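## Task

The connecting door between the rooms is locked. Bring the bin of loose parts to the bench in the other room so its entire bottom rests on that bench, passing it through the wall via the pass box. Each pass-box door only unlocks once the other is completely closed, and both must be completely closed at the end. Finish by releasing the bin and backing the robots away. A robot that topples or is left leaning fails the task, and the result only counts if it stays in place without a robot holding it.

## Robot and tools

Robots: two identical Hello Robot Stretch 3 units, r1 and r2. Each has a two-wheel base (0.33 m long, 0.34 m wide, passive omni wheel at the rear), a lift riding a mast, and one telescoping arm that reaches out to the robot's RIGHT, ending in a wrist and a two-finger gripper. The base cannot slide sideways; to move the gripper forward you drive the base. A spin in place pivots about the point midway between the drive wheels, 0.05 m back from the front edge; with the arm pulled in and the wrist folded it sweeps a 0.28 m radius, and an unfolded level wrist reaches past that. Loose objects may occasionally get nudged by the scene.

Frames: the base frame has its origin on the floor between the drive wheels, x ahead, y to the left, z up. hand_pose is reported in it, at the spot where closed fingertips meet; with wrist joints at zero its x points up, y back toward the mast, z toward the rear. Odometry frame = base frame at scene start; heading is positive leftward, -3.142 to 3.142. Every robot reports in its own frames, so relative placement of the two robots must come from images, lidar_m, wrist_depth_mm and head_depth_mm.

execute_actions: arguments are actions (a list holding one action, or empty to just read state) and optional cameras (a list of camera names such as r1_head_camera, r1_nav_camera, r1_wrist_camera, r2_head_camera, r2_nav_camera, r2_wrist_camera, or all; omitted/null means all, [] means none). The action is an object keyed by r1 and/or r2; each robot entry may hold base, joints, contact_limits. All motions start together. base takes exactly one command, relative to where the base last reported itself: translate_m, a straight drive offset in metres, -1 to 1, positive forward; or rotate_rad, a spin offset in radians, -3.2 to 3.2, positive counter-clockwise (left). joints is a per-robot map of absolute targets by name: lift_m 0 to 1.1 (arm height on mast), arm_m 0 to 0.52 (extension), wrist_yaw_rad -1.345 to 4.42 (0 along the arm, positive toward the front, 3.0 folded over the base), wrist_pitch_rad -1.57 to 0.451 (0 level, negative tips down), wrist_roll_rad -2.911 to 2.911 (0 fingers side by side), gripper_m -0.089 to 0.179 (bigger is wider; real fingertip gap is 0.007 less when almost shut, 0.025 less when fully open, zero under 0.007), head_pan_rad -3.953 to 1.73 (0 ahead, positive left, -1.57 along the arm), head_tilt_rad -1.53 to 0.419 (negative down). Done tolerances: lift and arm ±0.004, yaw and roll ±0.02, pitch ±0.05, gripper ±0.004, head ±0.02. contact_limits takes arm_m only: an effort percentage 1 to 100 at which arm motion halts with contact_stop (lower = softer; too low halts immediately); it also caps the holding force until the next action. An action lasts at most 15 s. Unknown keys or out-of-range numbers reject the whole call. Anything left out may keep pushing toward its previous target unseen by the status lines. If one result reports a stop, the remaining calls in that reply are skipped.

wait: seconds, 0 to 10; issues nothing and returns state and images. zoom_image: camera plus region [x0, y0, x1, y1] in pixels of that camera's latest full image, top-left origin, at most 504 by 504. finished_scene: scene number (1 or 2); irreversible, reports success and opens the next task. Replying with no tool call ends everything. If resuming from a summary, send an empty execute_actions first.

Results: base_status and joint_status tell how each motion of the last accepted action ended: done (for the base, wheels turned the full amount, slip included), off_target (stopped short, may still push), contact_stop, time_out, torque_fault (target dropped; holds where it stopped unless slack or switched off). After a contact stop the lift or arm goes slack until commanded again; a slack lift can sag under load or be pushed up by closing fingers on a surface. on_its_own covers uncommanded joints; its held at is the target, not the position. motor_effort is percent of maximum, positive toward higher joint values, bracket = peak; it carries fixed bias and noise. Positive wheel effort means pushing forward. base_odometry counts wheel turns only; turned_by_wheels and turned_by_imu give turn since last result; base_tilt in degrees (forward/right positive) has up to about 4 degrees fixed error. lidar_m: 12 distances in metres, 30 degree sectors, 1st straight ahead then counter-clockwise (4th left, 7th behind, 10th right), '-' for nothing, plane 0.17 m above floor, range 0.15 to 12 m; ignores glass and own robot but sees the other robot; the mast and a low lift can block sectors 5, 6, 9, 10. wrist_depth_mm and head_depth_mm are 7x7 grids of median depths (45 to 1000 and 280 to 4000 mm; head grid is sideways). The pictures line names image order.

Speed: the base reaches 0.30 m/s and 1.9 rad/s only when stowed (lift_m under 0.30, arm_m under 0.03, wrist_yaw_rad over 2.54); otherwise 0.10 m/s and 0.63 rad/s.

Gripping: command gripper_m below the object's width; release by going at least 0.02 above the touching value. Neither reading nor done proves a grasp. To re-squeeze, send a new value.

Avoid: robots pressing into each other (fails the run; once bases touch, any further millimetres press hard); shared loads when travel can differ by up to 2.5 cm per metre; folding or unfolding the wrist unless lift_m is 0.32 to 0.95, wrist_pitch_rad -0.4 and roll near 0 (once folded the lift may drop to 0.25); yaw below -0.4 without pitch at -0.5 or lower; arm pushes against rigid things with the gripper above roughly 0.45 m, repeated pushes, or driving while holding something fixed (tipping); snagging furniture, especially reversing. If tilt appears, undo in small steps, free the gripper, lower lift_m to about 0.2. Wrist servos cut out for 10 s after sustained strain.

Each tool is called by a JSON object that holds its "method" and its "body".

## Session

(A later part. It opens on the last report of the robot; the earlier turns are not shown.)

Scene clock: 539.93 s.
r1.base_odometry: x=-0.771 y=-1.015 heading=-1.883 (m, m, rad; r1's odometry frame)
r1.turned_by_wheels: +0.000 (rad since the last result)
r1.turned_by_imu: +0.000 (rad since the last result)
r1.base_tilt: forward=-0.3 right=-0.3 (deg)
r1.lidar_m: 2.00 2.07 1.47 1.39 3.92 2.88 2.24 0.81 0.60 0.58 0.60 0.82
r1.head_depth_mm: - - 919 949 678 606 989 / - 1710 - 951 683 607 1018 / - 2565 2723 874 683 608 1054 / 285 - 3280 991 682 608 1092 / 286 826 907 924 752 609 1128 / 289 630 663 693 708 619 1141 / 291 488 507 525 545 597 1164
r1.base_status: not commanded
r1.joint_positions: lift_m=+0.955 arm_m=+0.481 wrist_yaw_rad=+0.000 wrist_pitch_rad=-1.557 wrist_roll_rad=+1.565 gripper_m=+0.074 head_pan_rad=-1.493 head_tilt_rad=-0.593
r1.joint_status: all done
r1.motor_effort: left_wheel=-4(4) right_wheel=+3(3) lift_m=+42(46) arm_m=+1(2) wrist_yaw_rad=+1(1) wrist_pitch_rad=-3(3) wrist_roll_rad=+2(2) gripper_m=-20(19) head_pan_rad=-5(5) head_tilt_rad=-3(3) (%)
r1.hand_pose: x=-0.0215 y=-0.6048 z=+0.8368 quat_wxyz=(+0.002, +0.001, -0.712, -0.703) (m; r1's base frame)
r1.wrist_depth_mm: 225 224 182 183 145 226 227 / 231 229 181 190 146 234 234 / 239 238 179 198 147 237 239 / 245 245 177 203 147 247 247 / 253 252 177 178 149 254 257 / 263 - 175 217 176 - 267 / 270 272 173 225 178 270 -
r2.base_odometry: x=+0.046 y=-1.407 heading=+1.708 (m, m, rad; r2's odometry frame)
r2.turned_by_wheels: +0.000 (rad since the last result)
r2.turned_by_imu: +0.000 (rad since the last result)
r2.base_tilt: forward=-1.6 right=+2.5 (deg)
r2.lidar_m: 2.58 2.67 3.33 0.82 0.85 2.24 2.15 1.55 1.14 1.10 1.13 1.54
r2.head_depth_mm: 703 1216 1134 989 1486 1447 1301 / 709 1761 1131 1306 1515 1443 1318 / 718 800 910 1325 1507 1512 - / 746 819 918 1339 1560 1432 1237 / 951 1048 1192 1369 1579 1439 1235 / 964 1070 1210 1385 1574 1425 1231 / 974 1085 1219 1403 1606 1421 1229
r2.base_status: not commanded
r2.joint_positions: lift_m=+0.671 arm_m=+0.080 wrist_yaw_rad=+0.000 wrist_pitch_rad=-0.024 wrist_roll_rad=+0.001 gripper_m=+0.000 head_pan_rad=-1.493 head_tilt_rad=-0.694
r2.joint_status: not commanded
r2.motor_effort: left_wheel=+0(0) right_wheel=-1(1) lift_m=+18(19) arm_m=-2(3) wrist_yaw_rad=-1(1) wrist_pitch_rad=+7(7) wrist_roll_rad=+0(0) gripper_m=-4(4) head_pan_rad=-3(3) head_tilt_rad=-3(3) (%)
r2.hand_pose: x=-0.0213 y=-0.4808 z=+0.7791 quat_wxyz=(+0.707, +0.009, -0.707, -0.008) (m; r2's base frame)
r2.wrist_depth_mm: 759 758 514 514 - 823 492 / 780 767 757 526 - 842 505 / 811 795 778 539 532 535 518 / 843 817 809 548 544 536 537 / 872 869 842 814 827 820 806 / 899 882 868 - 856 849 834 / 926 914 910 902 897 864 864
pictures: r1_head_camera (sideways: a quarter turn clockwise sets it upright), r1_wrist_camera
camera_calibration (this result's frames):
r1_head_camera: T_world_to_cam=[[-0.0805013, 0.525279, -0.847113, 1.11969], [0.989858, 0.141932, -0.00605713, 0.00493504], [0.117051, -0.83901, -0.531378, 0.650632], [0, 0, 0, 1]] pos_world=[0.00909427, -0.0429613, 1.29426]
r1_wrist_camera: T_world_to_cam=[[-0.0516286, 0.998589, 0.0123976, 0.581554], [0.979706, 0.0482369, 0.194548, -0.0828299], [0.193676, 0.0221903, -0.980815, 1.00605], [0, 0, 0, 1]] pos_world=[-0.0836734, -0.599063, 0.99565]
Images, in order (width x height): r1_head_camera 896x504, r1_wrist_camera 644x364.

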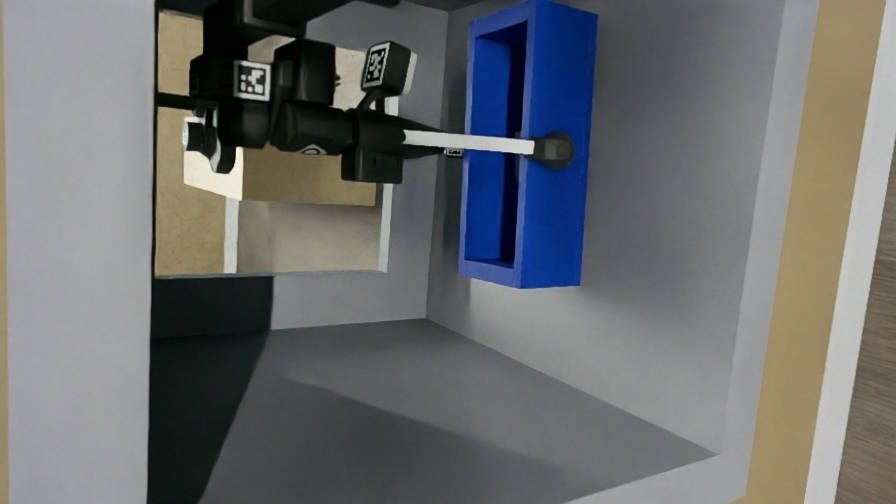

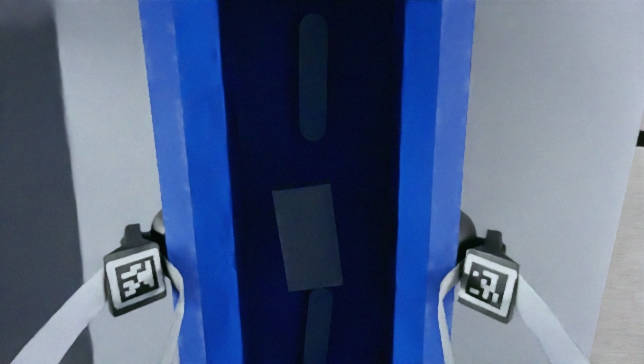

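{"method": "execute_actions", "body": {"actions": [{"r1":{"joints":{"arm_m":0.05,"head_pan_rad":1.4,"head_tilt_rad":-0.45}}}], "cameras": ["r1_wrist_camera","r1_head_camera"]}}

Scene clock: 547.60 s.
r1.base_odometry: x=-0.771 y=-1.015 heading=-1.883 (m, m, rad; r1's odometry frame)
r1.turned_by_wheels: +0.000 (rad since the last result)
r1.turned_by_imu: +0.000 (rad since the last result)
r1.base_tilt: forward=-0.3 right=-0.4 (deg)
r1.lidar_m: 2.00 2.08 1.47 1.39 3.91 2.89 2.24 0.82 0.60 0.58 0.60 0.82
r1.head_depth_mm: 3370 3640 3948 3031 2124 1626 1323 / 3322 3586 3859 1585 1952 1624 1325 / 3279 3563 2243 2321 2097 1631 1318 / 3222 3532 2216 2593 2099 1617 1317 / 3162 3438 2212 2571 2021 1617 1323 / 3185 3413 3659 2566 2035 1615 1318 / 3150 3327 3711 3020 2122 1686 -
r1.base_status: not commanded
r1.joint_positions: lift_m=+0.955 arm_m=+0.050 wrist_yaw_rad=+0.000 wrist_pitch_rad=-1.557 wrist_roll_rad=+1.565 gripper_m=+0.074 head_pan_rad=+1.393 head_tilt_rad=-0.458
r1.joint_status: all done
r1.motor_effort: left_wheel=-3(4) right_wheel=+2(2) lift_m=+42(42) arm_m=-1(0) wrist_yaw_rad=+0(2) wrist_pitch_rad=-3(3) wrist_roll_rad=+2(2) gripper_m=-20(18) head_pan_rad=+4(57) head_tilt_rad=+2(13) (%)
r1.hand_pose: x=-0.0215 y=-0.1744 z=+0.8368 quat_wxyz=(+0.002, +0.002, -0.712, -0.702) (m; r1's base frame)
r1.wrist_depth_mm: 231 269 182 185 145 917 896 / 238 274 180 191 146 954 944 / 245 290 180 198 147 956 975 / 250 297 177 203 147 - - / 259 279 175 178 149 - - / 264 - 174 215 176 - - / 274 522 174 225 178 - -
r2.base_odometry: x=+0.046 y=-1.407 heading=+1.708 (m, m, rad; r2's odometry frame)
r2.turned_by_wheels: +0.000 (rad since the last result)
r2.turned_by_imu: +0.000 (rad since the last result)
r2.base_tilt: forward=-1.7 right=+2.5 (deg)
r2.lidar_m: 2.58 2.66 3.34 0.82 0.85 2.25 2.15 1.55 1.14 1.10 1.13 1.54
r2.head_depth_mm: 705 3156 1190 991 1490 1449 1296 / 711 1543 1177 1309 1513 1439 1321 / 718 798 909 1323 1517 1508 - / 747 819 916 1344 1559 1441 1235 / 951 1045 1194 1366 1582 1430 1234 / 965 1071 1206 1382 1585 1433 1231 / 971 1086 1224 1410 1613 1421 1228
r2.base_status: not commanded
r2.joint_positions: lift_m=+0.671 arm_m=+0.080 wrist_yaw_rad=+0.000 wrist_pitch_rad=-0.024 wrist_roll_rad=+0.001 gripper_m=+0.000 head_pan_rad=-1.493 head_tilt_rad=-0.694
r2.joint_status: not commanded
r2.motor_effort: left_wheel=+0(0) right_wheel=-1(1) lift_m=+18(18) arm_m=-3(3) wrist_yaw_rad=-1(1) wrist_pitch_rad=+7(7) wrist_roll_rad=+0(0) gripper_m=-4(3) head_pan_rad=-3(2) head_tilt_rad=-3(3) (%)
r2.hand_pose: x=-0.0213 y=-0.4808 z=+0.7791 quat_wxyz=(+0.707, +0.009, -0.707, -0.008) (m; r2's base frame)
r2.wrist_depth_mm: 764 760 513 513 - 824 496 / 785 778 771 528 - 836 509 / 810 791 792 540 536 530 524 / 843 838 821 560 544 538 543 / 882 869 846 827 823 815 811 / 879 883 868 - 844 842 825 / 921 898 902 888 893 856 876
pictures: r1_head_camera (sideways: a quarter turn clockwise sets it upright), r1_wrist_camera
camera_calibration (this result's frames):
r1_head_camera: T_world_to_cam=[[-0.0339211, -0.411558, -0.910752, 1.20241], [-0.993326, 0.1144, -0.0146994, 0.0282856], [0.11024, 0.904175, -0.412692, 0.496241], [0, 0, 0, 1]] pos_world=[0.0141783, 0.0429351, 1.3003]
r1_wrist_camera: T_world_to_cam=[[-0.0522426, 0.99856, 0.0121851, 0.151843], [0.979676, 0.0488807, 0.194538, -0.103461], [0.193662, 0.0221007, -0.980819, 0.996481], [0, 0, 0, 1]] pos_world=[-0.0836897, -0.16859, 0.995644]
Images, in order (width x height): r1_head_camera 896x504, r1_wrist_camera 644x364.

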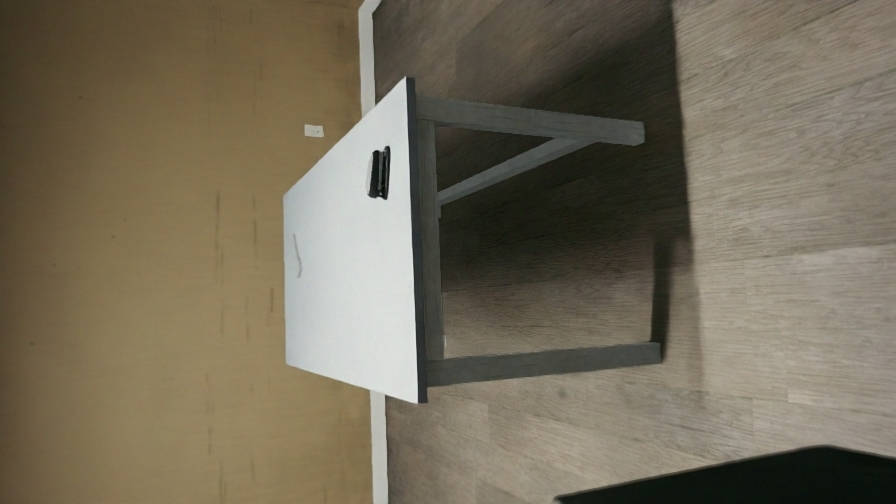

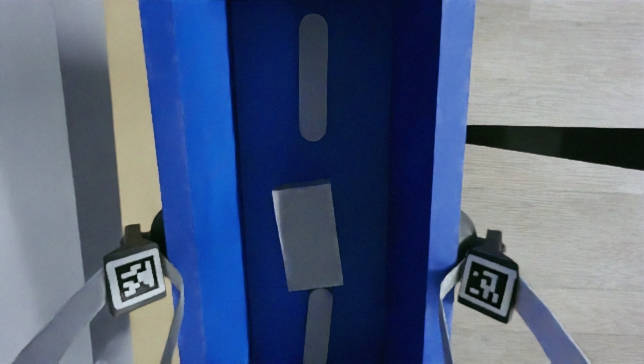

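{"method": "execute_actions", "body": {"actions": [{"r1":{"base":{"rotate_rad":1.525},"joints":{"head_pan_rad":0,"head_tilt_rad":-0.7,"lift_m":1.0}}}], "cameras": []}}

{"method": "execute_actions", "body": {"actions": [{"r1":{"base":{"translate_m":0.87},"joints":{"arm_m":0.15}}}], "cameras": ["r1_head_camera","r1_wrist_camera"]}}

Scene clock: 560.60 s.
r1.base_odometry: x=-0.771 y=-1.015 heading=-0.359 (m, m, rad; r1's odometry frame)
r1.turned_by_wheels: +1.525 (rad since the last result)
r1.turned_by_imu: +1.522 (rad since the last result)
r1.base_tilt: forward=-0.2 right=-0.4 (deg)
r1.lidar_m: 1.39 3.89 2.93 2.64 0.85 0.61 0.58 0.59 0.79 1.96 2.06 1.47
r1.head_depth_mm: 3150 1711 1538 1852 1638 1363 1164 / 3139 1717 2402 2048 1632 1360 1167 / 3173 1728 2544 2073 1637 1366 1168 / 3183 1730 2430 1992 1643 1362 1166 / 3246 3483 2669 2090 1645 1363 1172 / 3266 3561 2782 2090 1655 1370 1167 / 3244 3630 2805 2072 1648 1369 1173
r1.base_status: done
r1.joint_positions: lift_m=+1.000 arm_m=+0.050 wrist_yaw_rad=+0.000 wrist_pitch_rad=-1.557 wrist_roll_rad=+1.565 gripper_m=+0.074 head_pan_rad=+0.007 head_tilt_rad=-0.691
r1.joint_status: all done
r1.motor_effort: left_wheel=-4(10) right_wheel=+3(8) lift_m=+42(44) arm_m=-2(2) wrist_yaw_rad=+1(0) wrist_pitch_rad=-3(3) wrist_roll_rad=+2(2) gripper_m=-19(19) head_pan_rad=-5(57) head_tilt_rad=-4(18) (%)
r1.hand_pose: x=-0.0215 y=-0.1744 z=+0.8818 quat_wxyz=(+0.002, +0.002, -0.712, -0.702) (m; r1's base frame)
r1.wrist_depth_mm: 981 951 181 185 145 976 959 / 969 965 181 191 146 981 - / - - 178 198 147 - - / - - 176 202 148 - - / - - 176 178 150 - - / - - 174 215 176 - - / - - 174 224 178 - -
r2.base_odometry: x=+0.046 y=-1.407 heading=+1.708 (m, m, rad; r2's odometry frame)
r2.turned_by_wheels: +0.000 (rad since the last result)
r2.turned_by_imu: +0.000 (rad since the last result)
r2.base_tilt: forward=-1.6 right=+2.6 (deg)
r2.lidar_m: 2.57 2.66 3.34 0.82 0.85 2.24 2.15 1.56 1.15 1.10 1.14 1.53
r2.head_depth_mm: 703 3395 1187 992 1491 1456 1298 / 711 - 1179 1299 1511 1439 1318 / 720 797 911 1322 1509 1510 - / 748 817 919 1338 1565 1441 1232 / 951 1042 1193 1365 1570 1431 1238 / 965 1070 1209 1381 1586 1429 1229 / 970 1085 1219 1412 1598 1422 1229
r2.base_status: not commanded
r2.joint_positions: lift_m=+0.671 arm_m=+0.080 wrist_yaw_rad=+0.000 wrist_pitch_rad=-0.024 wrist_roll_rad=+0.001 gripper_m=+0.000 head_pan_rad=-1.493 head_tilt_rad=-0.694
r2.joint_status: not commanded
r2.motor_effort: left_wheel=+0(0) right_wheel=-1(1) lift_m=+18(18) arm_m=-3(3) wrist_yaw_rad=-1(1) wrist_pitch_rad=+7(7) wrist_roll_rad=-1(0) gripper_m=-4(4) head_pan_rad=-2(3) head_tilt_rad=-3(3) (%)
r2.hand_pose: x=-0.0213 y=-0.4808 z=+0.7791 quat_wxyz=(+0.707, +0.009, -0.707, -0.008) (m; r2's base frame)
r2.wrist_depth_mm: 763 755 518 513 - 826 490 / 791 767 768 523 - 830 504 / 829 806 784 534 539 531 525 / 817 837 806 554 550 539 538 / 876 856 857 835 833 821 813 / 903 888 870 - 850 842 847 / 924 899 901 896 893 873 859
pictures: none
No camera images: the call's "cameras" was empty. Leave "cameras" out to get every camera's image.

Scene clock: 570.23 s.
r1.base_odometry: x=+0.044 y=-1.320 heading=-0.359 (m, m, rad; r1's odometry frame)
r1.turned_by_wheels: +0.000 (rad since the last result)
r1.turned_by_imu: -0.004 (rad since the last result)
r1.base_tilt: forward=-0.3 right=-0.3 (deg)
r1.lidar_m: 1.52 0.53 2.96 2.82 2.15 1.52 1.45 1.48 1.94 1.96 2.02 0.68
r1.head_depth_mm: 2410 2596 1127 836 726 1326 1158 / 2426 1724 1127 839 729 1355 1161 / 2455 1731 1130 841 735 1366 1160 / 2455 1739 1132 840 734 1364 1170 / 2457 2693 1138 844 736 1021 1143 / 2458 2783 2792 915 737 1339 1169 / 2479 2797 2822 2068 1658 1364 1171
r1.base_status: done
r1.joint_positions: lift_m=+1.000 arm_m=+0.150 wrist_yaw_rad=+0.000 wrist_pitch_rad=-1.557 wrist_roll_rad=+1.565 gripper_m=+0.074 head_pan_rad=+0.007 head_tilt_rad=-0.691
r1.joint_status: all done
r1.motor_effort: left_wheel=-4(5) right_wheel=+2(8) lift_m=+42(42) arm_m=+2(5) wrist_yaw_rad=+0(0) wrist_pitch_rad=-3(3) wrist_roll_rad=+2(2) gripper_m=-20(18) head_pan_rad=-5(5) head_tilt_rad=-3(3) (%)
r1.hand_pose: x=-0.0215 y=-0.2739 z=+0.8818 quat_wxyz=(+0.002, +0.002, -0.712, -0.702) (m; r1's base frame)
r1.wrist_depth_mm: 987 978 182 184 144 951 940 / 975 988 180 191 146 966 954 / - - 179 199 147 - - / - - 177 204 148 - - / - - 176 178 149 - - / - - 175 216 175 - - / - - 174 223 177 - -
r2.base_odometry: x=+0.046 y=-1.407 heading=+1.708 (m, m, rad; r2's odometry frame)
r2.turned_by_wheels: +0.000 (rad since the last result)
r2.turned_by_imu: +0.000 (rad since the last result)
r2.base_tilt: forward=-1.8 right=+2.6 (deg)
r2.lidar_m: 2.58 2.66 3.33 0.82 0.85 2.24 2.15 1.56 1.14 1.10 1.14 1.54
r2.head_depth_mm: 704 3781 1190 989 1492 1445 1299 / 712 - 1185 1307 1515 1448 1324 / 717 795 913 1322 1502 1505 - / 747 818 917 1344 1564 1439 1236 / 951 1046 1189 1364 1574 1428 1232 / 962 1070 1207 1383 1582 1430 1223 / 971 1084 1223 1403 1603 1428 1228
r2.base_status: not commanded
r2.joint_positions: lift_m=+0.671 arm_m=+0.080 wrist_yaw_rad=+0.000 wrist_pitch_rad=-0.024 wrist_roll_rad=+0.001 gripper_m=+0.000 head_pan_rad=-1.493 head_tilt_rad=-0.694
r2.joint_status: not commanded
r2.motor_effort: left_wheel=+0(0) right_wheel=-1(1) lift_m=+18(18) arm_m=-3(3) wrist_yaw_rad=-1(1) wrist_pitch_rad=+7(7) wrist_roll_rad=+0(0) gripper_m=-4(3) head_pan_rad=-3(3) head_tilt_rad=-2(3) (%)
r2.hand_pose: x=-0.0213 y=-0.4808 z=+0.7791 quat_wxyz=(+0.707, +0.009, -0.707, -0.008) (m; r2's base frame)
r2.wrist_depth_mm: 763 740 515 509 - 830 496 / 781 776 777 531 - 839 501 / 802 810 791 540 528 536 512 / 826 811 820 554 551 549 540 / 855 861 868 840 818 816 818 / 896 878 886 - 838 859 834 / 915 896 904 903 878 877 868
pictures: r1_head_camera (sideways: a quarter turn clockwise sets it upright), r1_wrist_camera
camera_calibration (this result's frames):
r1_head_camera: T_world_to_cam=[[-0.610335, -0.0438042, -0.790932, 1.04967], [-0.072, 0.997405, 0.000320589, 0.00310894], [0.788865, 0.0571427, -0.611904, 0.751298], [0, 0, 0, 1]] pos_world=[0.0482012, -0.0000521343, 1.28994]
r1_wrist_camera: T_world_to_cam=[[-0.0522176, 0.998562, 0.0121125, 0.250758], [0.979677, 0.0488704, 0.194535, -0.107349], [0.193663, 0.0220245, -0.980821, 1.04279], [0, 0, 0, 1]] pos_world=[-0.0836892, -0.268119, 1.04064]
Images, in order (width x height): r1_head_camera 896x504, r1_wrist_camera 644x364.

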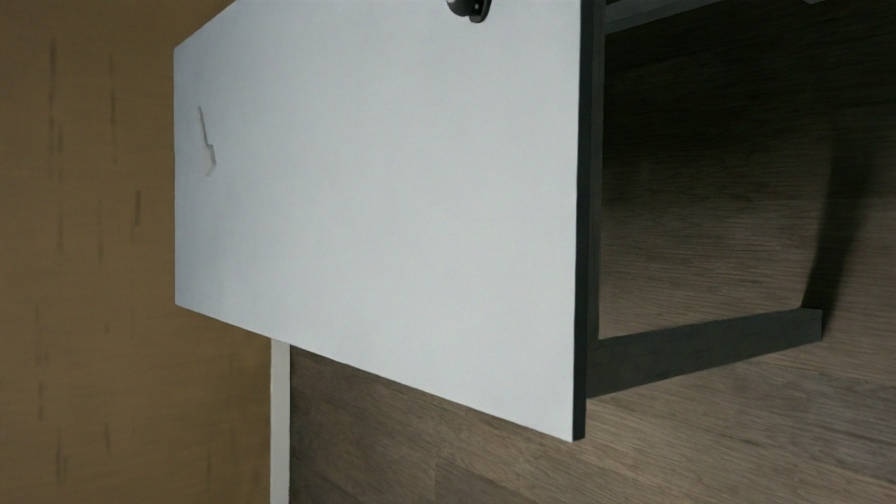

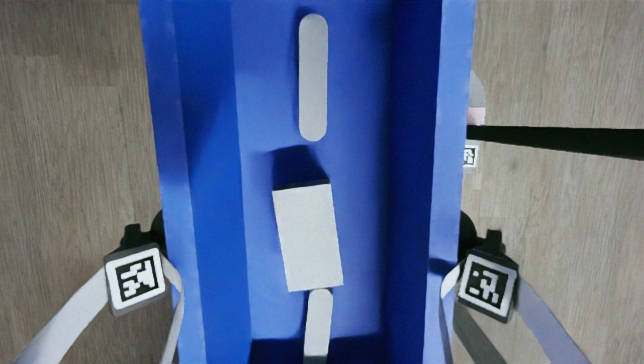

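{"method": "execute_actions", "body": {"actions": [{"r1":{"base":{"rotate_rad":1.625},"joints":{"head_pan_rad":-1.5,"head_tilt_rad":-0.75,"arm_m":0.25}}}], "cameras": []}}

{"method": "execute_actions", "body": {"actions": [{"r1":{"joints":{"arm_m":0.485,"lift_m":0.98}}}], "cameras": ["r1_head_camera","r1_wrist_camera","r1_nav_camera"]}}

Scene clock: 583.33 s.
r1.base_odometry: x=+0.044 y=-1.320 heading=+1.266 (m, m, rad; r1's odometry frame)
r1.turned_by_wheels: +1.625 (rad since the last result)
r1.turned_by_imu: +1.622 (rad since the last result)
r1.base_tilt: forward=-0.3 right=-0.3 (deg)
r1.lidar_m: 2.82 2.03 1.50 1.45 1.51 2.03 1.96 0.72 0.68 0.53 0.53 2.92
r1.head_depth_mm: 2342 - 995 758 539 1293 1140 / 2387 - - 760 527 1296 1139 / 2468 1470 1095 762 506 1307 1146 / 2511 2695 1032 789 496 1298 1143 / 2543 2886 2547 794 493 1268 1144 / 2582 2958 2551 1955 1587 1330 1149 / 2648 3019 2578 1957 1596 1334 1154
r1.base_status: done
r1.joint_positions: lift_m=+1.000 arm_m=+0.250 wrist_yaw_rad=+0.000 wrist_pitch_rad=-1.556 wrist_roll_rad=+1.565 gripper_m=+0.074 head_pan_rad=-1.493 head_tilt_rad=-0.741
r1.joint_status: all done
r1.motor_effort: left_wheel=-3(10) right_wheel=+2(9) lift_m=+42(42) arm_m=+2(3) wrist_yaw_rad=+0(0) wrist_pitch_rad=-3(3) wrist_roll_rad=+2(2) gripper_m=-20(20) head_pan_rad=-5(56) head_tilt_rad=-4(10) (%)
r1.hand_pose: x=-0.0215 y=-0.3741 z=+0.8817 quat_wxyz=(+0.002, +0.002, -0.712, -0.702) (m; r1's base frame)
r1.wrist_depth_mm: 257 254 181 185 145 963 965 / 264 263 181 190 146 991 - / 273 272 179 197 147 - - / 281 278 177 204 148 - - / 290 286 176 178 149 - - / 300 - 175 214 175 - - / 309 309 173 225 179 - -
r2.base_odometry: x=+0.046 y=-1.407 heading=+1.708 (m, m, rad; r2's odometry frame)
r2.turned_by_wheels: +0.000 (rad since the last result)
r2.turned_by_imu: +0.000 (rad since the last result)
r2.base_tilt: forward=-1.7 right=+2.5 (deg)
r2.lidar_m: 2.57 2.67 3.33 0.83 0.85 2.25 2.15 1.55 1.14 1.10 1.14 1.54
r2.head_depth_mm: 704 3739 1190 990 1494 1458 1301 / 713 3922 1178 1302 1515 1442 1319 / 718 798 912 1322 1504 1507 - / 749 816 920 1345 1566 1438 1235 / 953 1043 1195 1361 1578 1433 1236 / 961 1074 1204 1382 1578 1422 1225 / 972 1084 1221 1412 1601 1425 1226
r2.base_status: not commanded
r2.joint_positions: lift_m=+0.671 arm_m=+0.080 wrist_yaw_rad=+0.000 wrist_pitch_rad=-0.024 wrist_roll_rad=+0.001 gripper_m=+0.000 head_pan_rad=-1.493 head_tilt_rad=-0.694
r2.joint_status: not commanded
r2.motor_effort: left_wheel=+0(0) right_wheel=-1(1) lift_m=+18(18) arm_m=-3(2) wrist_yaw_rad=-1(1) wrist_pitch_rad=+7(7) wrist_roll_rad=+0(0) gripper_m=-3(4) head_pan_rad=-3(3) head_tilt_rad=-2(2) (%)
r2.hand_pose: x=-0.0213 y=-0.4808 z=+0.7791 quat_wxyz=(+0.707, +0.009, -0.707, -0.008) (m; r2's base frame)
r2.wrist_depth_mm: 768 748 512 512 - 834 489 / 796 784 758 527 - 839 507 / 819 800 780 532 534 531 517 / 839 834 809 553 544 550 531 / 873 859 851 834 818 822 809 / 879 890 884 - 846 833 842 / 937 921 912 895 891 883 864
pictures: none
No camera images: the call's "cameras" was empty. Leave "cameras" out to get every camera's image.

Scene clock: 586.30 s.
r1.base_odometry: x=+0.044 y=-1.320 heading=+1.266 (m, m, rad; r1's odometry frame)
r1.turned_by_wheels: +0.000 (rad since the last result)
r1.turned_by_imu: +0.000 (rad since the last result)
r1.base_tilt: forward=-0.3 right=-0.4 (deg)
r1.lidar_m: 2.82 2.03 1.49 1.44 1.51 2.03 1.96 0.72 0.68 0.53 0.53 2.91
r1.head_depth_mm: 2297 1373 998 667 719 1317 1145 / 2349 - 984 679 1460 1316 1143 / 2451 1571 1028 693 1457 1325 1143 / 2513 2721 1030 696 886 1291 1146 / 2550 2913 2541 792 861 1273 1148 / 2579 2933 2551 1957 1580 1331 1151 / 2633 3051 2560 1948 1588 1329 1149
r1.base_status: not commanded
r1.joint_positions: lift_m=+0.980 arm_m=+0.485 wrist_yaw_rad=+0.000 wrist_pitch_rad=-1.556 wrist_roll_rad=+1.566 gripper_m=+0.074 head_pan_rad=-1.493 head_tilt_rad=-0.741
r1.joint_status: all done
r1.motor_effort: left_wheel=-3(3) right_wheel=+2(2) lift_m=+30(37) arm_m=+2(1) wrist_yaw_rad=+1(1) wrist_pitch_rad=-3(3) wrist_roll_rad=+2(2) gripper_m=-20(19) head_pan_rad=-5(4) head_tilt_rad=-4(4) (%)
r1.hand_pose: x=-0.0215 y=-0.6091 z=+0.8622 quat_wxyz=(+0.002, +0.002, -0.712, -0.702) (m; r1's base frame)
r1.wrist_depth_mm: 239 237 182 186 145 952 961 / 244 242 180 190 145 243 960 / 252 253 178 197 147 - - / 262 259 177 201 148 - - / 268 263 176 178 149 - - / 278 - 174 214 176 - - / 286 287 174 224 178 - -
r2.base_odometry: x=+0.046 y=-1.407 heading=+1.708 (m, m, rad; r2's odometry frame)
r2.turned_by_wheels: +0.000 (rad since the last result)
r2.turned_by_imu: +0.000 (rad since the last result)
r2.base_tilt: forward=-1.7 right=+2.4 (deg)
r2.lidar_m: 2.58 2.67 3.33 0.82 0.85 2.24 2.15 1.56 1.14 1.10 1.13 1.53
r2.head_depth_mm: 705 3817 1188 991 1491 1445 1298 / 711 3876 1178 1300 1510 1444 1323 / 717 797 912 1322 1513 1512 - / 746 820 917 1339 1574 1436 1233 / 952 1042 1187 1364 1576 1430 1232 / 965 1072 1209 1389 1585 1431 1229 / 971 1082 1230 1404 1605 1426 1231
r2.base_status: not commanded
r2.joint_positions: lift_m=+0.671 arm_m=+0.080 wrist_yaw_rad=+0.000 wrist_pitch_rad=-0.024 wrist_roll_rad=+0.001 gripper_m=+0.000 head_pan_rad=-1.493 head_tilt_rad=-0.694
r2.joint_status: not commanded
r2.motor_effort: left_wheel=+0(0) right_wheel=-1(1) lift_m=+19(18) arm_m=-2(3) wrist_yaw_rad=-1(1) wrist_pitch_rad=+7(7) wrist_roll_rad=+0(0) gripper_m=-3(4) head_pan_rad=-3(3) head_tilt_rad=-3(2) (%)
r2.hand_pose: x=-0.0213 y=-0.4808 z=+0.7791 quat_wxyz=(+0.707, +0.009, -0.707, -0.008) (m; r2's base frame)
r2.wrist_depth_mm: 761 756 514 503 - 832 489 / 782 769 766 530 - 830 509 / 802 811 780 541 534 527 519 / 843 836 817 555 552 535 532 / 870 841 865 826 830 818 809 / 900 901 880 - 849 851 836 / 928 926 917 893 888 870 865
pictures: r1_head_camera (sideways: a quarter turn clockwise sets it upright), r1_nav_camera (sideways: a quarter turn counterclockwise sets it upright), r1_wrist_camera
camera_calibration (this result's frames):
r1_head_camera: T_world_to_cam=[[-0.0897648, 0.644045, -0.759703, 1.00579], [0.989842, 0.142131, 0.00353503, -0.00755304], [0.110254, -0.751668, -0.650261, 0.805333], [0, 0, 0, 1]] pos_world=[0.00896973, -0.0413563, 1.2878]
r1_nav_camera: T_world_to_cam=[[0.0728034, -0.696431, 0.713921, -0.896931], [-0.996473, -0.0807493, 0.0228461, 0.0314578], [0.0417379, -0.713066, -0.699853, 0.871782], [0, 0, 0, 1]] pos_world=[0.0602602, -0.000471987, 1.24974]
r1_wrist_camera: T_world_to_cam=[[-0.0520319, 0.998579, 0.0114865, 0.586227], [0.979686, 0.0488102, 0.194504, -0.0871726], [0.193667, 0.0213736, -0.980834, 1.03058], [0, 0, 0, 1]] pos_world=[-0.0836849, -0.603167, 1.02105]
Images, in order (width x height): r1_head_camera 896x504, r1_nav_camera 672x504, r1_wrist_camera 644x364.

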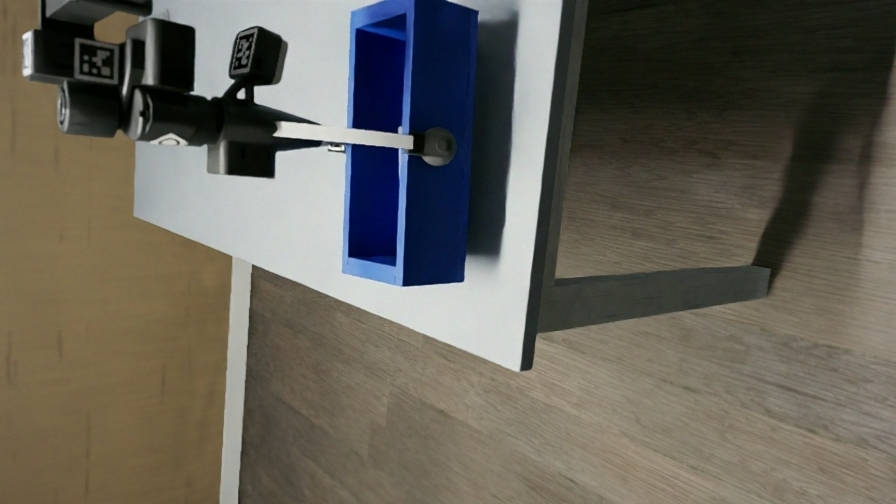

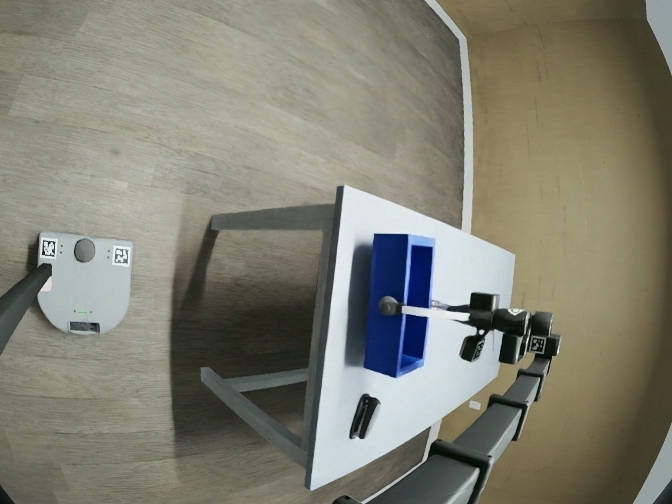

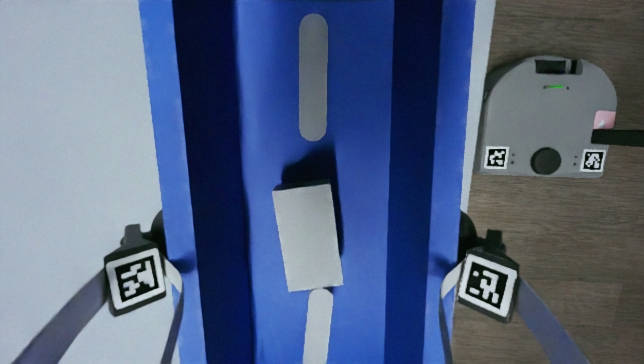

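Need ~46 mm down.

{"method": "execute_actions", "body": {"actions": [{"r1":{"joints":{"arm_m":0.505,"lift_m":0.934}}}], "cameras": ["r1_head_camera"]}}

Scene clock: 595.53 s.
r1.base_odometry: x=+0.044 y=-1.320 heading=+1.266 (m, m, rad; r1's odometry frame)
r1.turned_by_wheels: +0.000 (rad since the last result)
r1.turned_by_imu: +0.000 (rad since the last result)
r1.base_tilt: forward=-0.3 right=-0.3 (deg)
r1.lidar_m: 2.82 2.02 1.49 1.45 1.51 2.03 1.96 0.72 0.68 0.53 0.53 2.92
r1.head_depth_mm: 2360 1298 977 714 721 1319 1145 / 2389 - 979 713 1452 1325 1143 / 2460 1471 983 727 1458 1325 1144 / 2498 2733 1029 729 886 1293 1146 / 2537 2922 2550 789 861 1271 1149 / 2562 2954 2547 1965 1584 1327 1150 / 2633 3013 2566 1966 1585 1328 1149
r1.base_status: not commanded
r1.joint_positions: lift_m=+0.934 arm_m=+0.505 wrist_yaw_rad=+0.000 wrist_pitch_rad=-1.557 wrist_roll_rad=+1.566 gripper_m=+0.074 head_pan_rad=-1.493 head_tilt_rad=-0.741
r1.joint_status: all done
r1.motor_effort: left_wheel=-4(4) right_wheel=+2(2) lift_m=+26(31) arm_m=+2(2) wrist_yaw_rad=+0(1) wrist_pitch_rad=-3(3) wrist_roll_rad=+2(2) gripper_m=-20(19) head_pan_rad=-5(5) head_tilt_rad=-3(4) (%)
r1.hand_pose: x=-0.0215 y=-0.6289 z=+0.8164 quat_wxyz=(+0.002, +0.002, -0.712, -0.703) (m; r1's base frame)
r1.wrist_depth_mm: 196 193 183 186 145 196 892 / 201 199 180 190 146 201 - / 207 206 178 197 147 208 - / 214 213 177 201 148 214 976 / 220 220 176 178 149 222 - / 229 - 174 215 151 - - / 237 235 173 224 178 239 -
r2.base_odometry: x=+0.046 y=-1.407 heading=+1.708 (m, m, rad; r2's odometry frame)
r2.turned_by_wheels: +0.000 (rad since the last result)
r2.turned_by_imu: +0.000 (rad since the last result)
r2.base_tilt: forward=-1.7 right=+2.5 (deg)
r2.lidar_m: 2.58 2.67 3.34 0.82 0.85 2.24 2.16 1.55 1.14 1.10 1.14 1.53
r2.head_depth_mm: 703 3773 1185 991 1489 1447 1297 / 711 3920 1178 1301 1514 1446 1322 / 719 798 910 1323 1510 1513 - / 747 818 918 1341 1557 1440 1234 / 954 1044 1193 1362 1581 1430 1235 / 963 1070 1208 1384 1587 1425 1231 / 972 1083 1223 1405 1609 1428 1229
r2.base_status: not commanded
r2.joint_positions: lift_m=+0.671 arm_m=+0.080 wrist_yaw_rad=+0.000 wrist_pitch_rad=-0.024 wrist_roll_rad=+0.001 gripper_m=+0.000 head_pan_rad=-1.493 head_tilt_rad=-0.694
r2.joint_status: not commanded
r2.motor_effort: left_wheel=+0(0) right_wheel=-1(1) lift_m=+18(18) arm_m=-2(3) wrist_yaw_rad=-1(1) wrist_pitch_rad=+7(7) wrist_roll_rad=+0(0) gripper_m=-3(3) head_pan_rad=-3(2) head_tilt_rad=-3(3) (%)
r2.hand_pose: x=-0.0213 y=-0.4808 z=+0.7791 quat_wxyz=(+0.707, +0.009, -0.707, -0.008) (m; r2's base frame)
r2.wrist_depth_mm: 751 756 509 512 - 833 494 / 778 772 749 529 - 829 504 / 811 803 790 530 533 528 519 / 833 834 817 552 543 540 532 / 856 859 844 820 820 820 823 / 887 888 879 - 849 836 836 / 924 933 895 891 881 870 857
pictures: r1_head_camera (sideways: a quarter turn clockwise sets it upright)
camera_calibration (this result's frames):
r1_head_camera: T_world_to_cam=[[-0.0897648, 0.644045, -0.759703, 1.00579], [0.989842, 0.142131, 0.00353504, -0.00755304], [0.110254, -0.751668, -0.650261, 0.805333], [0, 0, 0, 1]] pos_world=[0.00896973, -0.0413563, 1.2878]
Images, in order (width x height): r1_head_camera 896x504.

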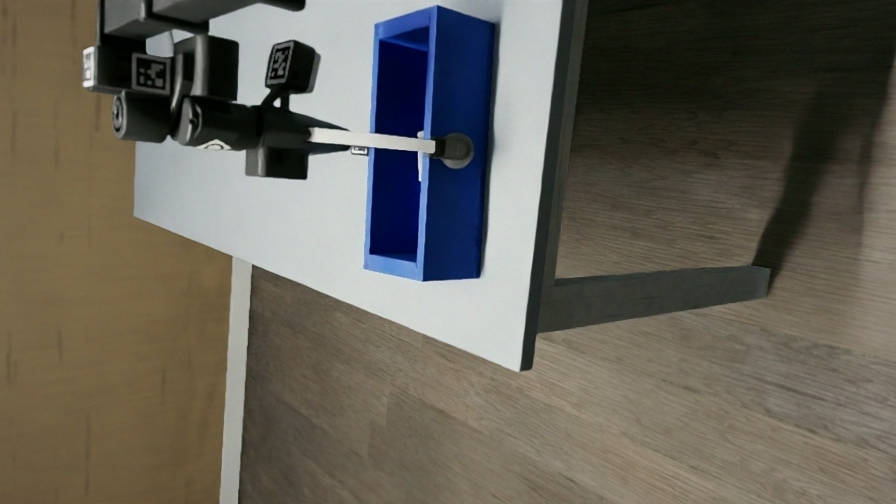

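{"method": "execute_actions", "body": {"actions": [{"r1":{"joints":{"gripper_m":0.16}}}], "cameras": []}}

{"method": "execute_actions", "body": {"actions": [{"r1":{"joints":{"lift_m":1.015}}}], "cameras": ["r1_head_camera"]}}

{"method": "execute_actions", "body": {"actions": [{"r1":{"base":{"rotate_rad":1.45},"joints":{"arm_m":0.16,"head_pan_rad":-0.5,"head_tilt_rad":-0.7}}}], "cameras": []}}

{"method": "execute_actions", "body": {"actions": [{"r1":{"base":{"translate_m":0.35},"joints":{"lift_m":0.67,"gripper_m":0,"wrist_roll_rad":0,"wrist_pitch_rad":0,"wrist_yaw_rad":0.2}}}], "cameras": ["r1_head_camera","r1_nav_camera"]}}

Scene clock: 610.30 s.
r1.base_odometry: x=+0.044 y=-1.320 heading=+1.266 (m, m, rad; r1's odometry frame)
r1.turned_by_wheels: +0.000 (rad since the last result)
r1.turned_by_imu: +0.000 (rad since the last result)
r1.base_tilt: forward=-0.3 right=-0.3 (deg)
r1.lidar_m: 2.82 2.02 1.50 1.45 1.51 2.03 1.96 0.72 0.68 0.53 0.53 2.92
r1.head_depth_mm: 2373 1297 975 712 719 1306 1141 / 2419 - 973 715 1451 1326 1141 / 2481 1468 986 721 1453 1322 1145 / 2510 2750 1030 729 887 1295 1142 / 2529 2925 2548 793 860 1268 1144 / 2590 2951 2570 1959 1588 1332 1144 / 2633 3052 2560 1961 1581 1334 1155
r1.base_status: not commanded
r1.joint_positions: lift_m=+0.934 arm_m=+0.505 wrist_yaw_rad=+0.000 wrist_pitch_rad=-1.557 wrist_roll_rad=+1.567 gripper_m=+0.160 head_pan_rad=-1.493 head_tilt_rad=-0.741
r1.joint_status: all done
r1.motor_effort: left_wheel=-4(4) right_wheel=+2(2) lift_m=+26(26) arm_m=+2(2) wrist_yaw_rad=+1(1) wrist_pitch_rad=-3(3) wrist_roll_rad=+2(2) gripper_m=+1(81) head_pan_rad=-5(5) head_tilt_rad=-4(4) (%)
r1.hand_pose: x=-0.0215 y=-0.6289 z=+0.8164 quat_wxyz=(+0.002, +0.001, -0.712, -0.703) (m; r1's base frame)
r1.wrist_depth_mm: 196 194 182 185 145 197 911 / 201 200 180 191 145 200 - / 207 206 179 198 147 209 - / 214 213 178 202 147 214 999 / 221 218 176 178 149 224 - / 226 226 175 214 150 - - / 237 237 173 222 178 240 -
r2.base_odometry: x=+0.046 y=-1.407 heading=+1.708 (m, m, rad; r2's odometry frame)
r2.turned_by_wheels: +0.000 (rad since the last result)
r2.turned_by_imu: +0.000 (rad since the last result)
r2.base_tilt: forward=-1.7 right=+2.5 (deg)
r2.lidar_m: 2.58 2.66 3.33 0.82 0.85 2.24 2.15 1.55 1.14 1.10 1.13 1.54
r2.head_depth_mm: 705 3713 1186 993 1495 1451 1295 / 711 3911 1181 1300 1508 1448 1321 / 719 797 912 1317 1506 1509 - / 747 818 919 1339 1562 1439 1242 / 953 1045 1195 1361 1575 1433 1229 / 959 1070 1201 1383 1576 1428 1226 / 971 1085 1222 1404 1596 1424 1222
r2.base_status: not commanded
r2.joint_positions: lift_m=+0.671 arm_m=+0.080 wrist_yaw_rad=+0.000 wrist_pitch_rad=-0.024 wrist_roll_rad=+0.001 gripper_m=+0.000 head_pan_rad=-1.493 head_tilt_rad=-0.694
r2.joint_status: not commanded
r2.motor_effort: left_wheel=+0(0) right_wheel=-1(1) lift_m=+19(18) arm_m=-3(3) wrist_yaw_rad=-1(1) wrist_pitch_rad=+7(7) wrist_roll_rad=+0(0) gripper_m=-3(5) head_pan_rad=-3(3) head_tilt_rad=-2(3) (%)
r2.hand_pose: x=-0.0213 y=-0.4808 z=+0.7791 quat_wxyz=(+0.707, +0.009, -0.707, -0.008) (m; r2's base frame)
r2.wrist_depth_mm: 766 746 516 509 - 832 495 / 782 780 763 527 - 836 502 / 818 790 801 540 537 525 521 / 834 826 804 553 547 542 532 / 863 849 842 831 826 807 822 / 887 881 860 - 838 852 828 / 941 918 892 899 882 883 867
pictures: none
No camera images: the call's "cameras" was empty. Leave "cameras" out to get every camera's image.

Scene clock: 611.87 s.
r1.base_odometry: x=+0.044 y=-1.320 heading=+1.266 (m, m, rad; r1's odometry frame)
r1.turned_by_wheels: +0.000 (rad since the last result)
r1.turned_by_imu: +0.000 (rad since the last result)
r1.base_tilt: forward=-0.3 right=-0.3 (deg)
r1.lidar_m: 2.82 2.02 1.50 1.45 1.51 2.03 1.96 0.72 0.68 0.53 0.53 2.92
r1.head_depth_mm: - 1508 1023 714 720 1318 1142 / - - 1022 715 1456 1321 1142 / 2478 1475 1028 716 1454 1327 1146 / 2500 2742 1032 727 888 1297 1149 / 2548 2928 2561 794 861 1271 1147 / 2601 2956 2531 1952 1582 1333 1149 / 2644 3019 2554 1974 1586 1338 1151
r1.base_status: not commanded
r1.joint_positions: lift_m=+1.015 arm_m=+0.505 wrist_yaw_rad=+0.000 wrist_pitch_rad=-1.557 wrist_roll_rad=+1.567 gripper_m=+0.160 head_pan_rad=-1.493 head_tilt_rad=-0.741
r1.joint_status: all done
r1.motor_effort: left_wheel=-4(4) right_wheel=+2(2) lift_m=+37(38) arm_m=+2(2) wrist_yaw_rad=+1(1) wrist_pitch_rad=-3(3) wrist_roll_rad=+2(2) gripper_m=+0(0) head_pan_rad=-5(4) head_tilt_rad=-4(4) (%)
r1.hand_pose: x=-0.0215 y=-0.6289 z=+0.8969 quat_wxyz=(+0.002, +0.001, -0.712, -0.703) (m; r1's base frame)
r1.wrist_depth_mm: 269 270 213 234 268 992 986 / 280 279 268 267 275 283 - / 286 287 275 277 284 - - / 295 299 287 281 291 - - / 308 303 295 294 302 - - / 314 318 311 301 313 - - / 327 327 324 284 322 - -
r2.base_odometry: x=+0.046 y=-1.407 heading=+1.708 (m, m, rad; r2's odometry frame)
r2.turned_by_wheels: +0.000 (rad since the last result)
r2.turned_by_imu: +0.000 (rad since the last result)
r2.base_tilt: forward=-1.6 right=+2.5 (deg)
r2.lidar_m: 2.57 2.67 3.35 0.82 0.85 2.25 2.15 1.55 1.14 1.10 1.14 1.54
r2.head_depth_mm: 704 3771 1190 993 1491 1451 1299 / 713 3877 1180 1307 1516 1440 1328 / 720 796 907 1322 1498 1511 - / 747 816 916 1348 1562 1433 1234 / 953 1043 1190 1361 1581 1434 1235 / 964 1070 1209 1391 1579 1431 1229 / 972 1082 1222 1409 1604 1428 1227
r2.base_status: not commanded
r2.joint_positions: lift_m=+0.671 arm_m=+0.080 wrist_yaw_rad=+0.000 wrist_pitch_rad=-0.024 wrist_roll_rad=+0.001 gripper_m=+0.000 head_pan_rad=-1.493 head_tilt_rad=-0.694
r2.joint_status: not commanded
r2.motor_effort: left_wheel=+0(0) right_wheel=-1(1) lift_m=+18(19) arm_m=-3(3) wrist_yaw_rad=-1(1) wrist_pitch_rad=+7(7) wrist_roll_rad=+0(0) gripper_m=-5(4) head_pan_rad=-3(3) head_tilt_rad=-3(2) (%)
r2.hand_pose: x=-0.0213 y=-0.4808 z=+0.7791 quat_wxyz=(+0.707, +0.009, -0.707, -0.008) (m; r2's base frame)
r2.wrist_depth_mm: 763 748 516 518 - 828 490 / 782 784 776 521 - 848 505 / 811 799 777 532 531 532 521 / 838 834 818 558 544 543 535 / 871 848 842 833 821 816 812 / 900 876 875 - 846 836 834 / 923 904 910 892 893 875 856
pictures: r1_head_camera (sideways: a quarter turn clockwise sets it upright)
camera_calibration (this result's frames):
r1_head_camera: T_world_to_cam=[[-0.0897648, 0.644045, -0.759703, 1.00579], [0.989842, 0.142131, 0.00353503, -0.00755304], [0.110254, -0.751668, -0.650261, 0.805333], [0, 0, 0, 1]] pos_world=[0.00896973, -0.0413563, 1.2878]
Images, in order (width x height): r1_head_camera 896x504.

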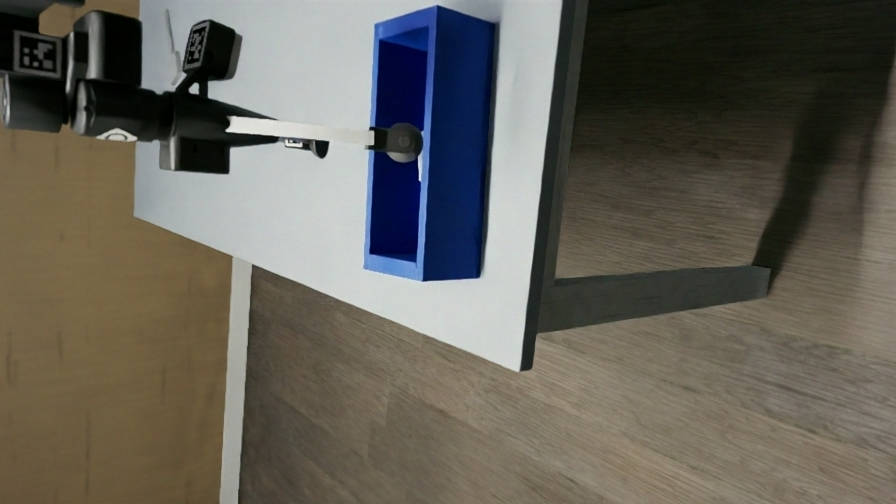

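Scene clock: 615.60 s.
r1.base_odometry: x=+0.044 y=-1.320 heading=+2.716 (m, m, rad; r1's odometry frame)
r1.turned_by_wheels: +1.450 (rad since the last result)
r1.turned_by_imu: +1.447 (rad since the last result)
r1.base_tilt: forward=-0.3 right=-0.4 (deg)
r1.lidar_m: 1.45 1.47 1.85 1.96 1.99 0.68 1.29 0.53 3.02 2.82 2.31 1.56
r1.head_depth_mm: 1732 2015 2361 2016 1609 1347 1159 / 1618 1846 2163 2025 1626 1352 1150 / 1493 1697 1980 2042 1624 1348 1154 / 635 719 828 1835 1632 1360 1163 / 728 1498 1076 1910 1621 1351 1166 / 953 1158 1277 1805 1627 1359 1165 / 996 1150 1334 1676 1635 1364 1168
r1.base_status: done
r1.joint_positions: lift_m=+1.015 arm_m=+0.160 wrist_yaw_rad=+0.000 wrist_pitch_rad=-1.557 wrist_roll_rad=+1.567 gripper_m=+0.160 head_pan_rad=-0.507 head_tilt_rad=-0.704
r1.joint_status: all done
r1.motor_effort: left_wheel=-4(14) right_wheel=+3(12) lift_m=+37(37) arm_m=-1(4) wrist_yaw_rad=+0(1) wrist_pitch_rad=-3(3) wrist_roll_rad=+2(2) gripper_m=+0(1) head_pan_rad=+4(57) head_tilt_rad=+1(7) (%)
r1.hand_pose: x=-0.0215 y=-0.2843 z=+0.8969 quat_wxyz=(+0.002, +0.001, -0.712, -0.703) (m; r1's base frame)
r1.wrist_depth_mm: 983 982 996 970 966 974 970 / - - - - - - - / - - - - - - - / - - - - - - - / - - - - - - - / - - - - - - - / - - - - - - -
r2.base_odometry: x=+0.046 y=-1.407 heading=+1.708 (m, m, rad; r2's odometry frame)
r2.turned_by_wheels: +0.000 (rad since the last result)
r2.turned_by_imu: +0.000 (rad since the last result)
r2.base_tilt: forward=-1.7 right=+2.5 (deg)
r2.lidar_m: 2.58 2.67 3.34 0.82 0.85 2.24 2.15 1.56 1.14 1.10 1.13 1.53
r2.head_depth_mm: 703 3705 1186 992 1491 1455 1294 / 712 - 1177 1310 1519 1449 1317 / 718 798 912 1322 1508 1504 - / 747 817 917 1344 1560 1444 1237 / 954 1044 1191 1359 1574 1431 1232 / 963 1074 1200 1377 1587 1430 1229 / 972 1082 1223 1405 1599 1426 1226
r2.base_status: not commanded
r2.joint_positions: lift_m=+0.671 arm_m=+0.080 wrist_yaw_rad=+0.000 wrist_pitch_rad=-0.024 wrist_roll_rad=+0.001 gripper_m=+0.000 head_pan_rad=-1.493 head_tilt_rad=-0.694
r2.joint_status: not commanded
r2.motor_effort: left_wheel=+0(0) right_wheel=-1(1) lift_m=+18(19) arm_m=-3(3) wrist_yaw_rad=-1(1) wrist_pitch_rad=+7(7) wrist_roll_rad=+0(0) gripper_m=-3(4) head_pan_rad=-3(3) head_tilt_rad=-2(2) (%)
r2.hand_pose: x=-0.0213 y=-0.4808 z=+0.7791 quat_wxyz=(+0.707, +0.009, -0.707, -0.008) (m; r2's base frame)
r2.wrist_depth_mm: 769 758 509 514 - 832 490 / 781 786 765 534 - 843 505 / 818 808 799 543 533 527 527 / 836 816 810 553 547 549 544 / 865 866 848 836 831 811 805 / 923 884 868 - 847 846 834 / 940 912 896 903 880 886 852
pictures: none
No camera images: the call's "cameras" was empty. Leave "cameras" out to get every camera's image.

Scene clock: 620.57 s.
r1.base_odometry: x=-0.275 y=-1.176 heading=+2.716 (m, m, rad; r1's odometry frame)
r1.turned_by_wheels: +0.000 (rad since the last result)
r1.turned_by_imu: -0.001 (rad since the last result)
r1.base_tilt: forward=-0.3 right=-0.3 (deg)
r1.lidar_m: 1.10 1.12 1.38 2.00 2.03 0.99 0.87 0.87 2.99 2.78 1.76 1.18
r1.head_depth_mm: 379 413 454 521 1528 1345 1151 / 417 458 510 577 660 1349 1160 / 463 1275 1481 724 1533 1351 1159 / 522 1192 1358 821 1618 1354 1166 / 602 1081 883 1446 1592 1357 1158 / 697 809 945 1355 1540 1359 1163 / 743 933 1087 1257 1450 1360 1166
r1.base_status: done
r1.joint_positions: lift_m=+0.670 arm_m=+0.160 wrist_yaw_rad=+0.199 wrist_pitch_rad=-0.023 wrist_roll_rad=+0.006 gripper_m=+0.000 head_pan_rad=-0.507 head_tilt_rad=-0.704
r1.joint_status: all done
r1.motor_effort: left_wheel=-4(5) right_wheel=+2(8) lift_m=+26(32) arm_m=-1(2) wrist_yaw_rad=+2(3) wrist_pitch_rad=+8(8) wrist_roll_rad=-2(4) gripper_m=-1(81) head_pan_rad=+5(4) head_tilt_rad=+1(1) (%)
r1.hand_pose: x=+0.0290 y=-0.5558 z=+0.7789 quat_wxyz=(+0.703, +0.079, -0.705, +0.061) (m; r1's base frame)
r1.wrist_depth_mm: - - - - - - - / - - - - - - - / - - - - - - - / - - - - - - - / - - - - - - - / - - - - - - - / - - - - - - -
r2.base_odometry: x=+0.046 y=-1.407 heading=+1.708 (m, m, rad; r2's odometry frame)
r2.turned_by_wheels: +0.000 (rad since the last result)
r2.turned_by_imu: +0.000 (rad since the last result)
r2.base_tilt: forward=-1.6 right=+2.5 (deg)
r2.lidar_m: 2.57 2.67 3.33 0.82 0.85 2.25 2.15 1.55 1.14 1.10 1.13 1.54
r2.head_depth_mm: 704 3639 1185 993 1494 1454 1294 / 710 - 1180 1307 1517 1443 1322 / 720 798 909 1324 1504 1518 - / 746 818 919 1341 1568 1439 1235 / 952 1044 1187 1362 1576 1432 1234 / 961 1073 1203 1376 1590 1427 1231 / 971 1083 1220 1406 1599 1421 1227
r2.base_status: not commanded
r2.joint_positions: lift_m=+0.671 arm_m=+0.080 wrist_yaw_rad=+0.000 wrist_pitch_rad=-0.024 wrist_roll_rad=+0.001 gripper_m=+0.000 head_pan_rad=-1.493 head_tilt_rad=-0.694
r2.joint_status: not commanded
r2.motor_effort: left_wheel=+0(0) right_wheel=-1(1) lift_m=+18(19) arm_m=-3(3) wrist_yaw_rad=-1(1) wrist_pitch_rad=+7(7) wrist_roll_rad=+0(0) gripper_m=-3(4) head_pan_rad=-3(3) head_tilt_rad=-2(2) (%)
r2.hand_pose: x=-0.0213 y=-0.4808 z=+0.7791 quat_wxyz=(+0.707, +0.009, -0.707, -0.008) (m; r2's base frame)
r2.wrist_depth_mm: 771 763 515 511 - 826 491 / 777 780 772 523 - 844 504 / 812 805 795 539 540 534 520 / 829 832 825 554 550 540 536 / 872 848 841 820 814 813 797 / 879 887 872 - 837 842 831 / 936 921 909 910 881 865 854
pictures: r1_head_camera (sideways: a quarter turn clockwise sets it upright), r1_nav_camera (sideways: a quarter turn counterclockwise sets it upright)
camera_calibration (this result's frames):
r1_head_camera: T_world_to_cam=[[-0.562078, 0.267049, -0.782785, 1.03876], [0.427797, 0.903874, 0.00117875, -0.00105705], [0.707854, -0.334211, -0.622291, 0.765303], [0, 0, 0, 1]] pos_world=[0.0425917, -0.0206704, 1.28937]
r1_nav_camera: T_world_to_cam=[[0.597823, -0.3109, 0.738884, -0.932666], [-0.483443, -0.875075, 0.0229427, 0.0282015], [0.639446, -0.370924, -0.673442, 0.833784], [0, 0, 0, 1]] pos_world=[0.0380428, 0.0439827, 1.24999]
Images, in order (width x height): r1_head_camera 896x504, r1_nav_camera 672x504.

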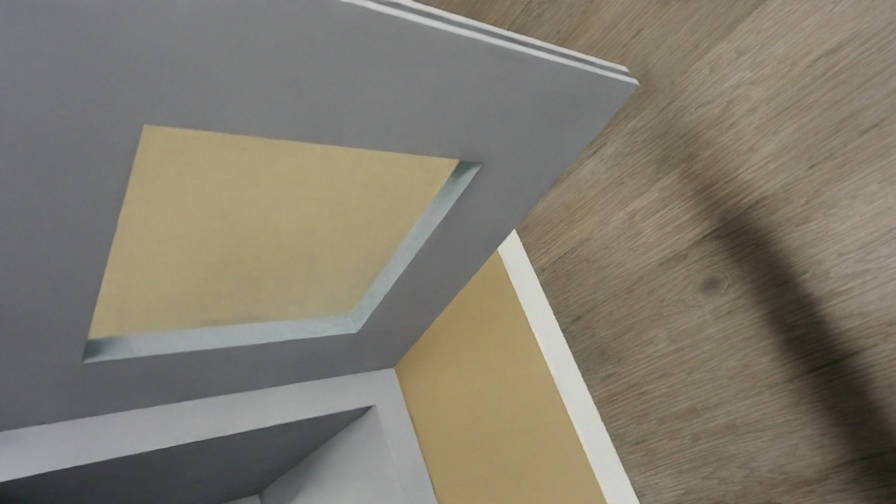

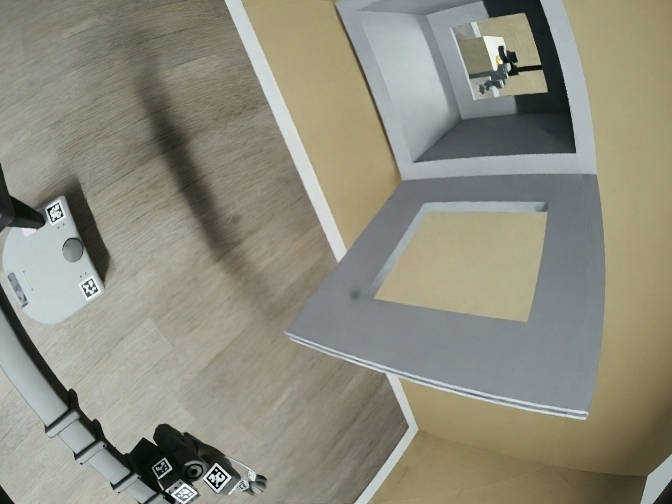

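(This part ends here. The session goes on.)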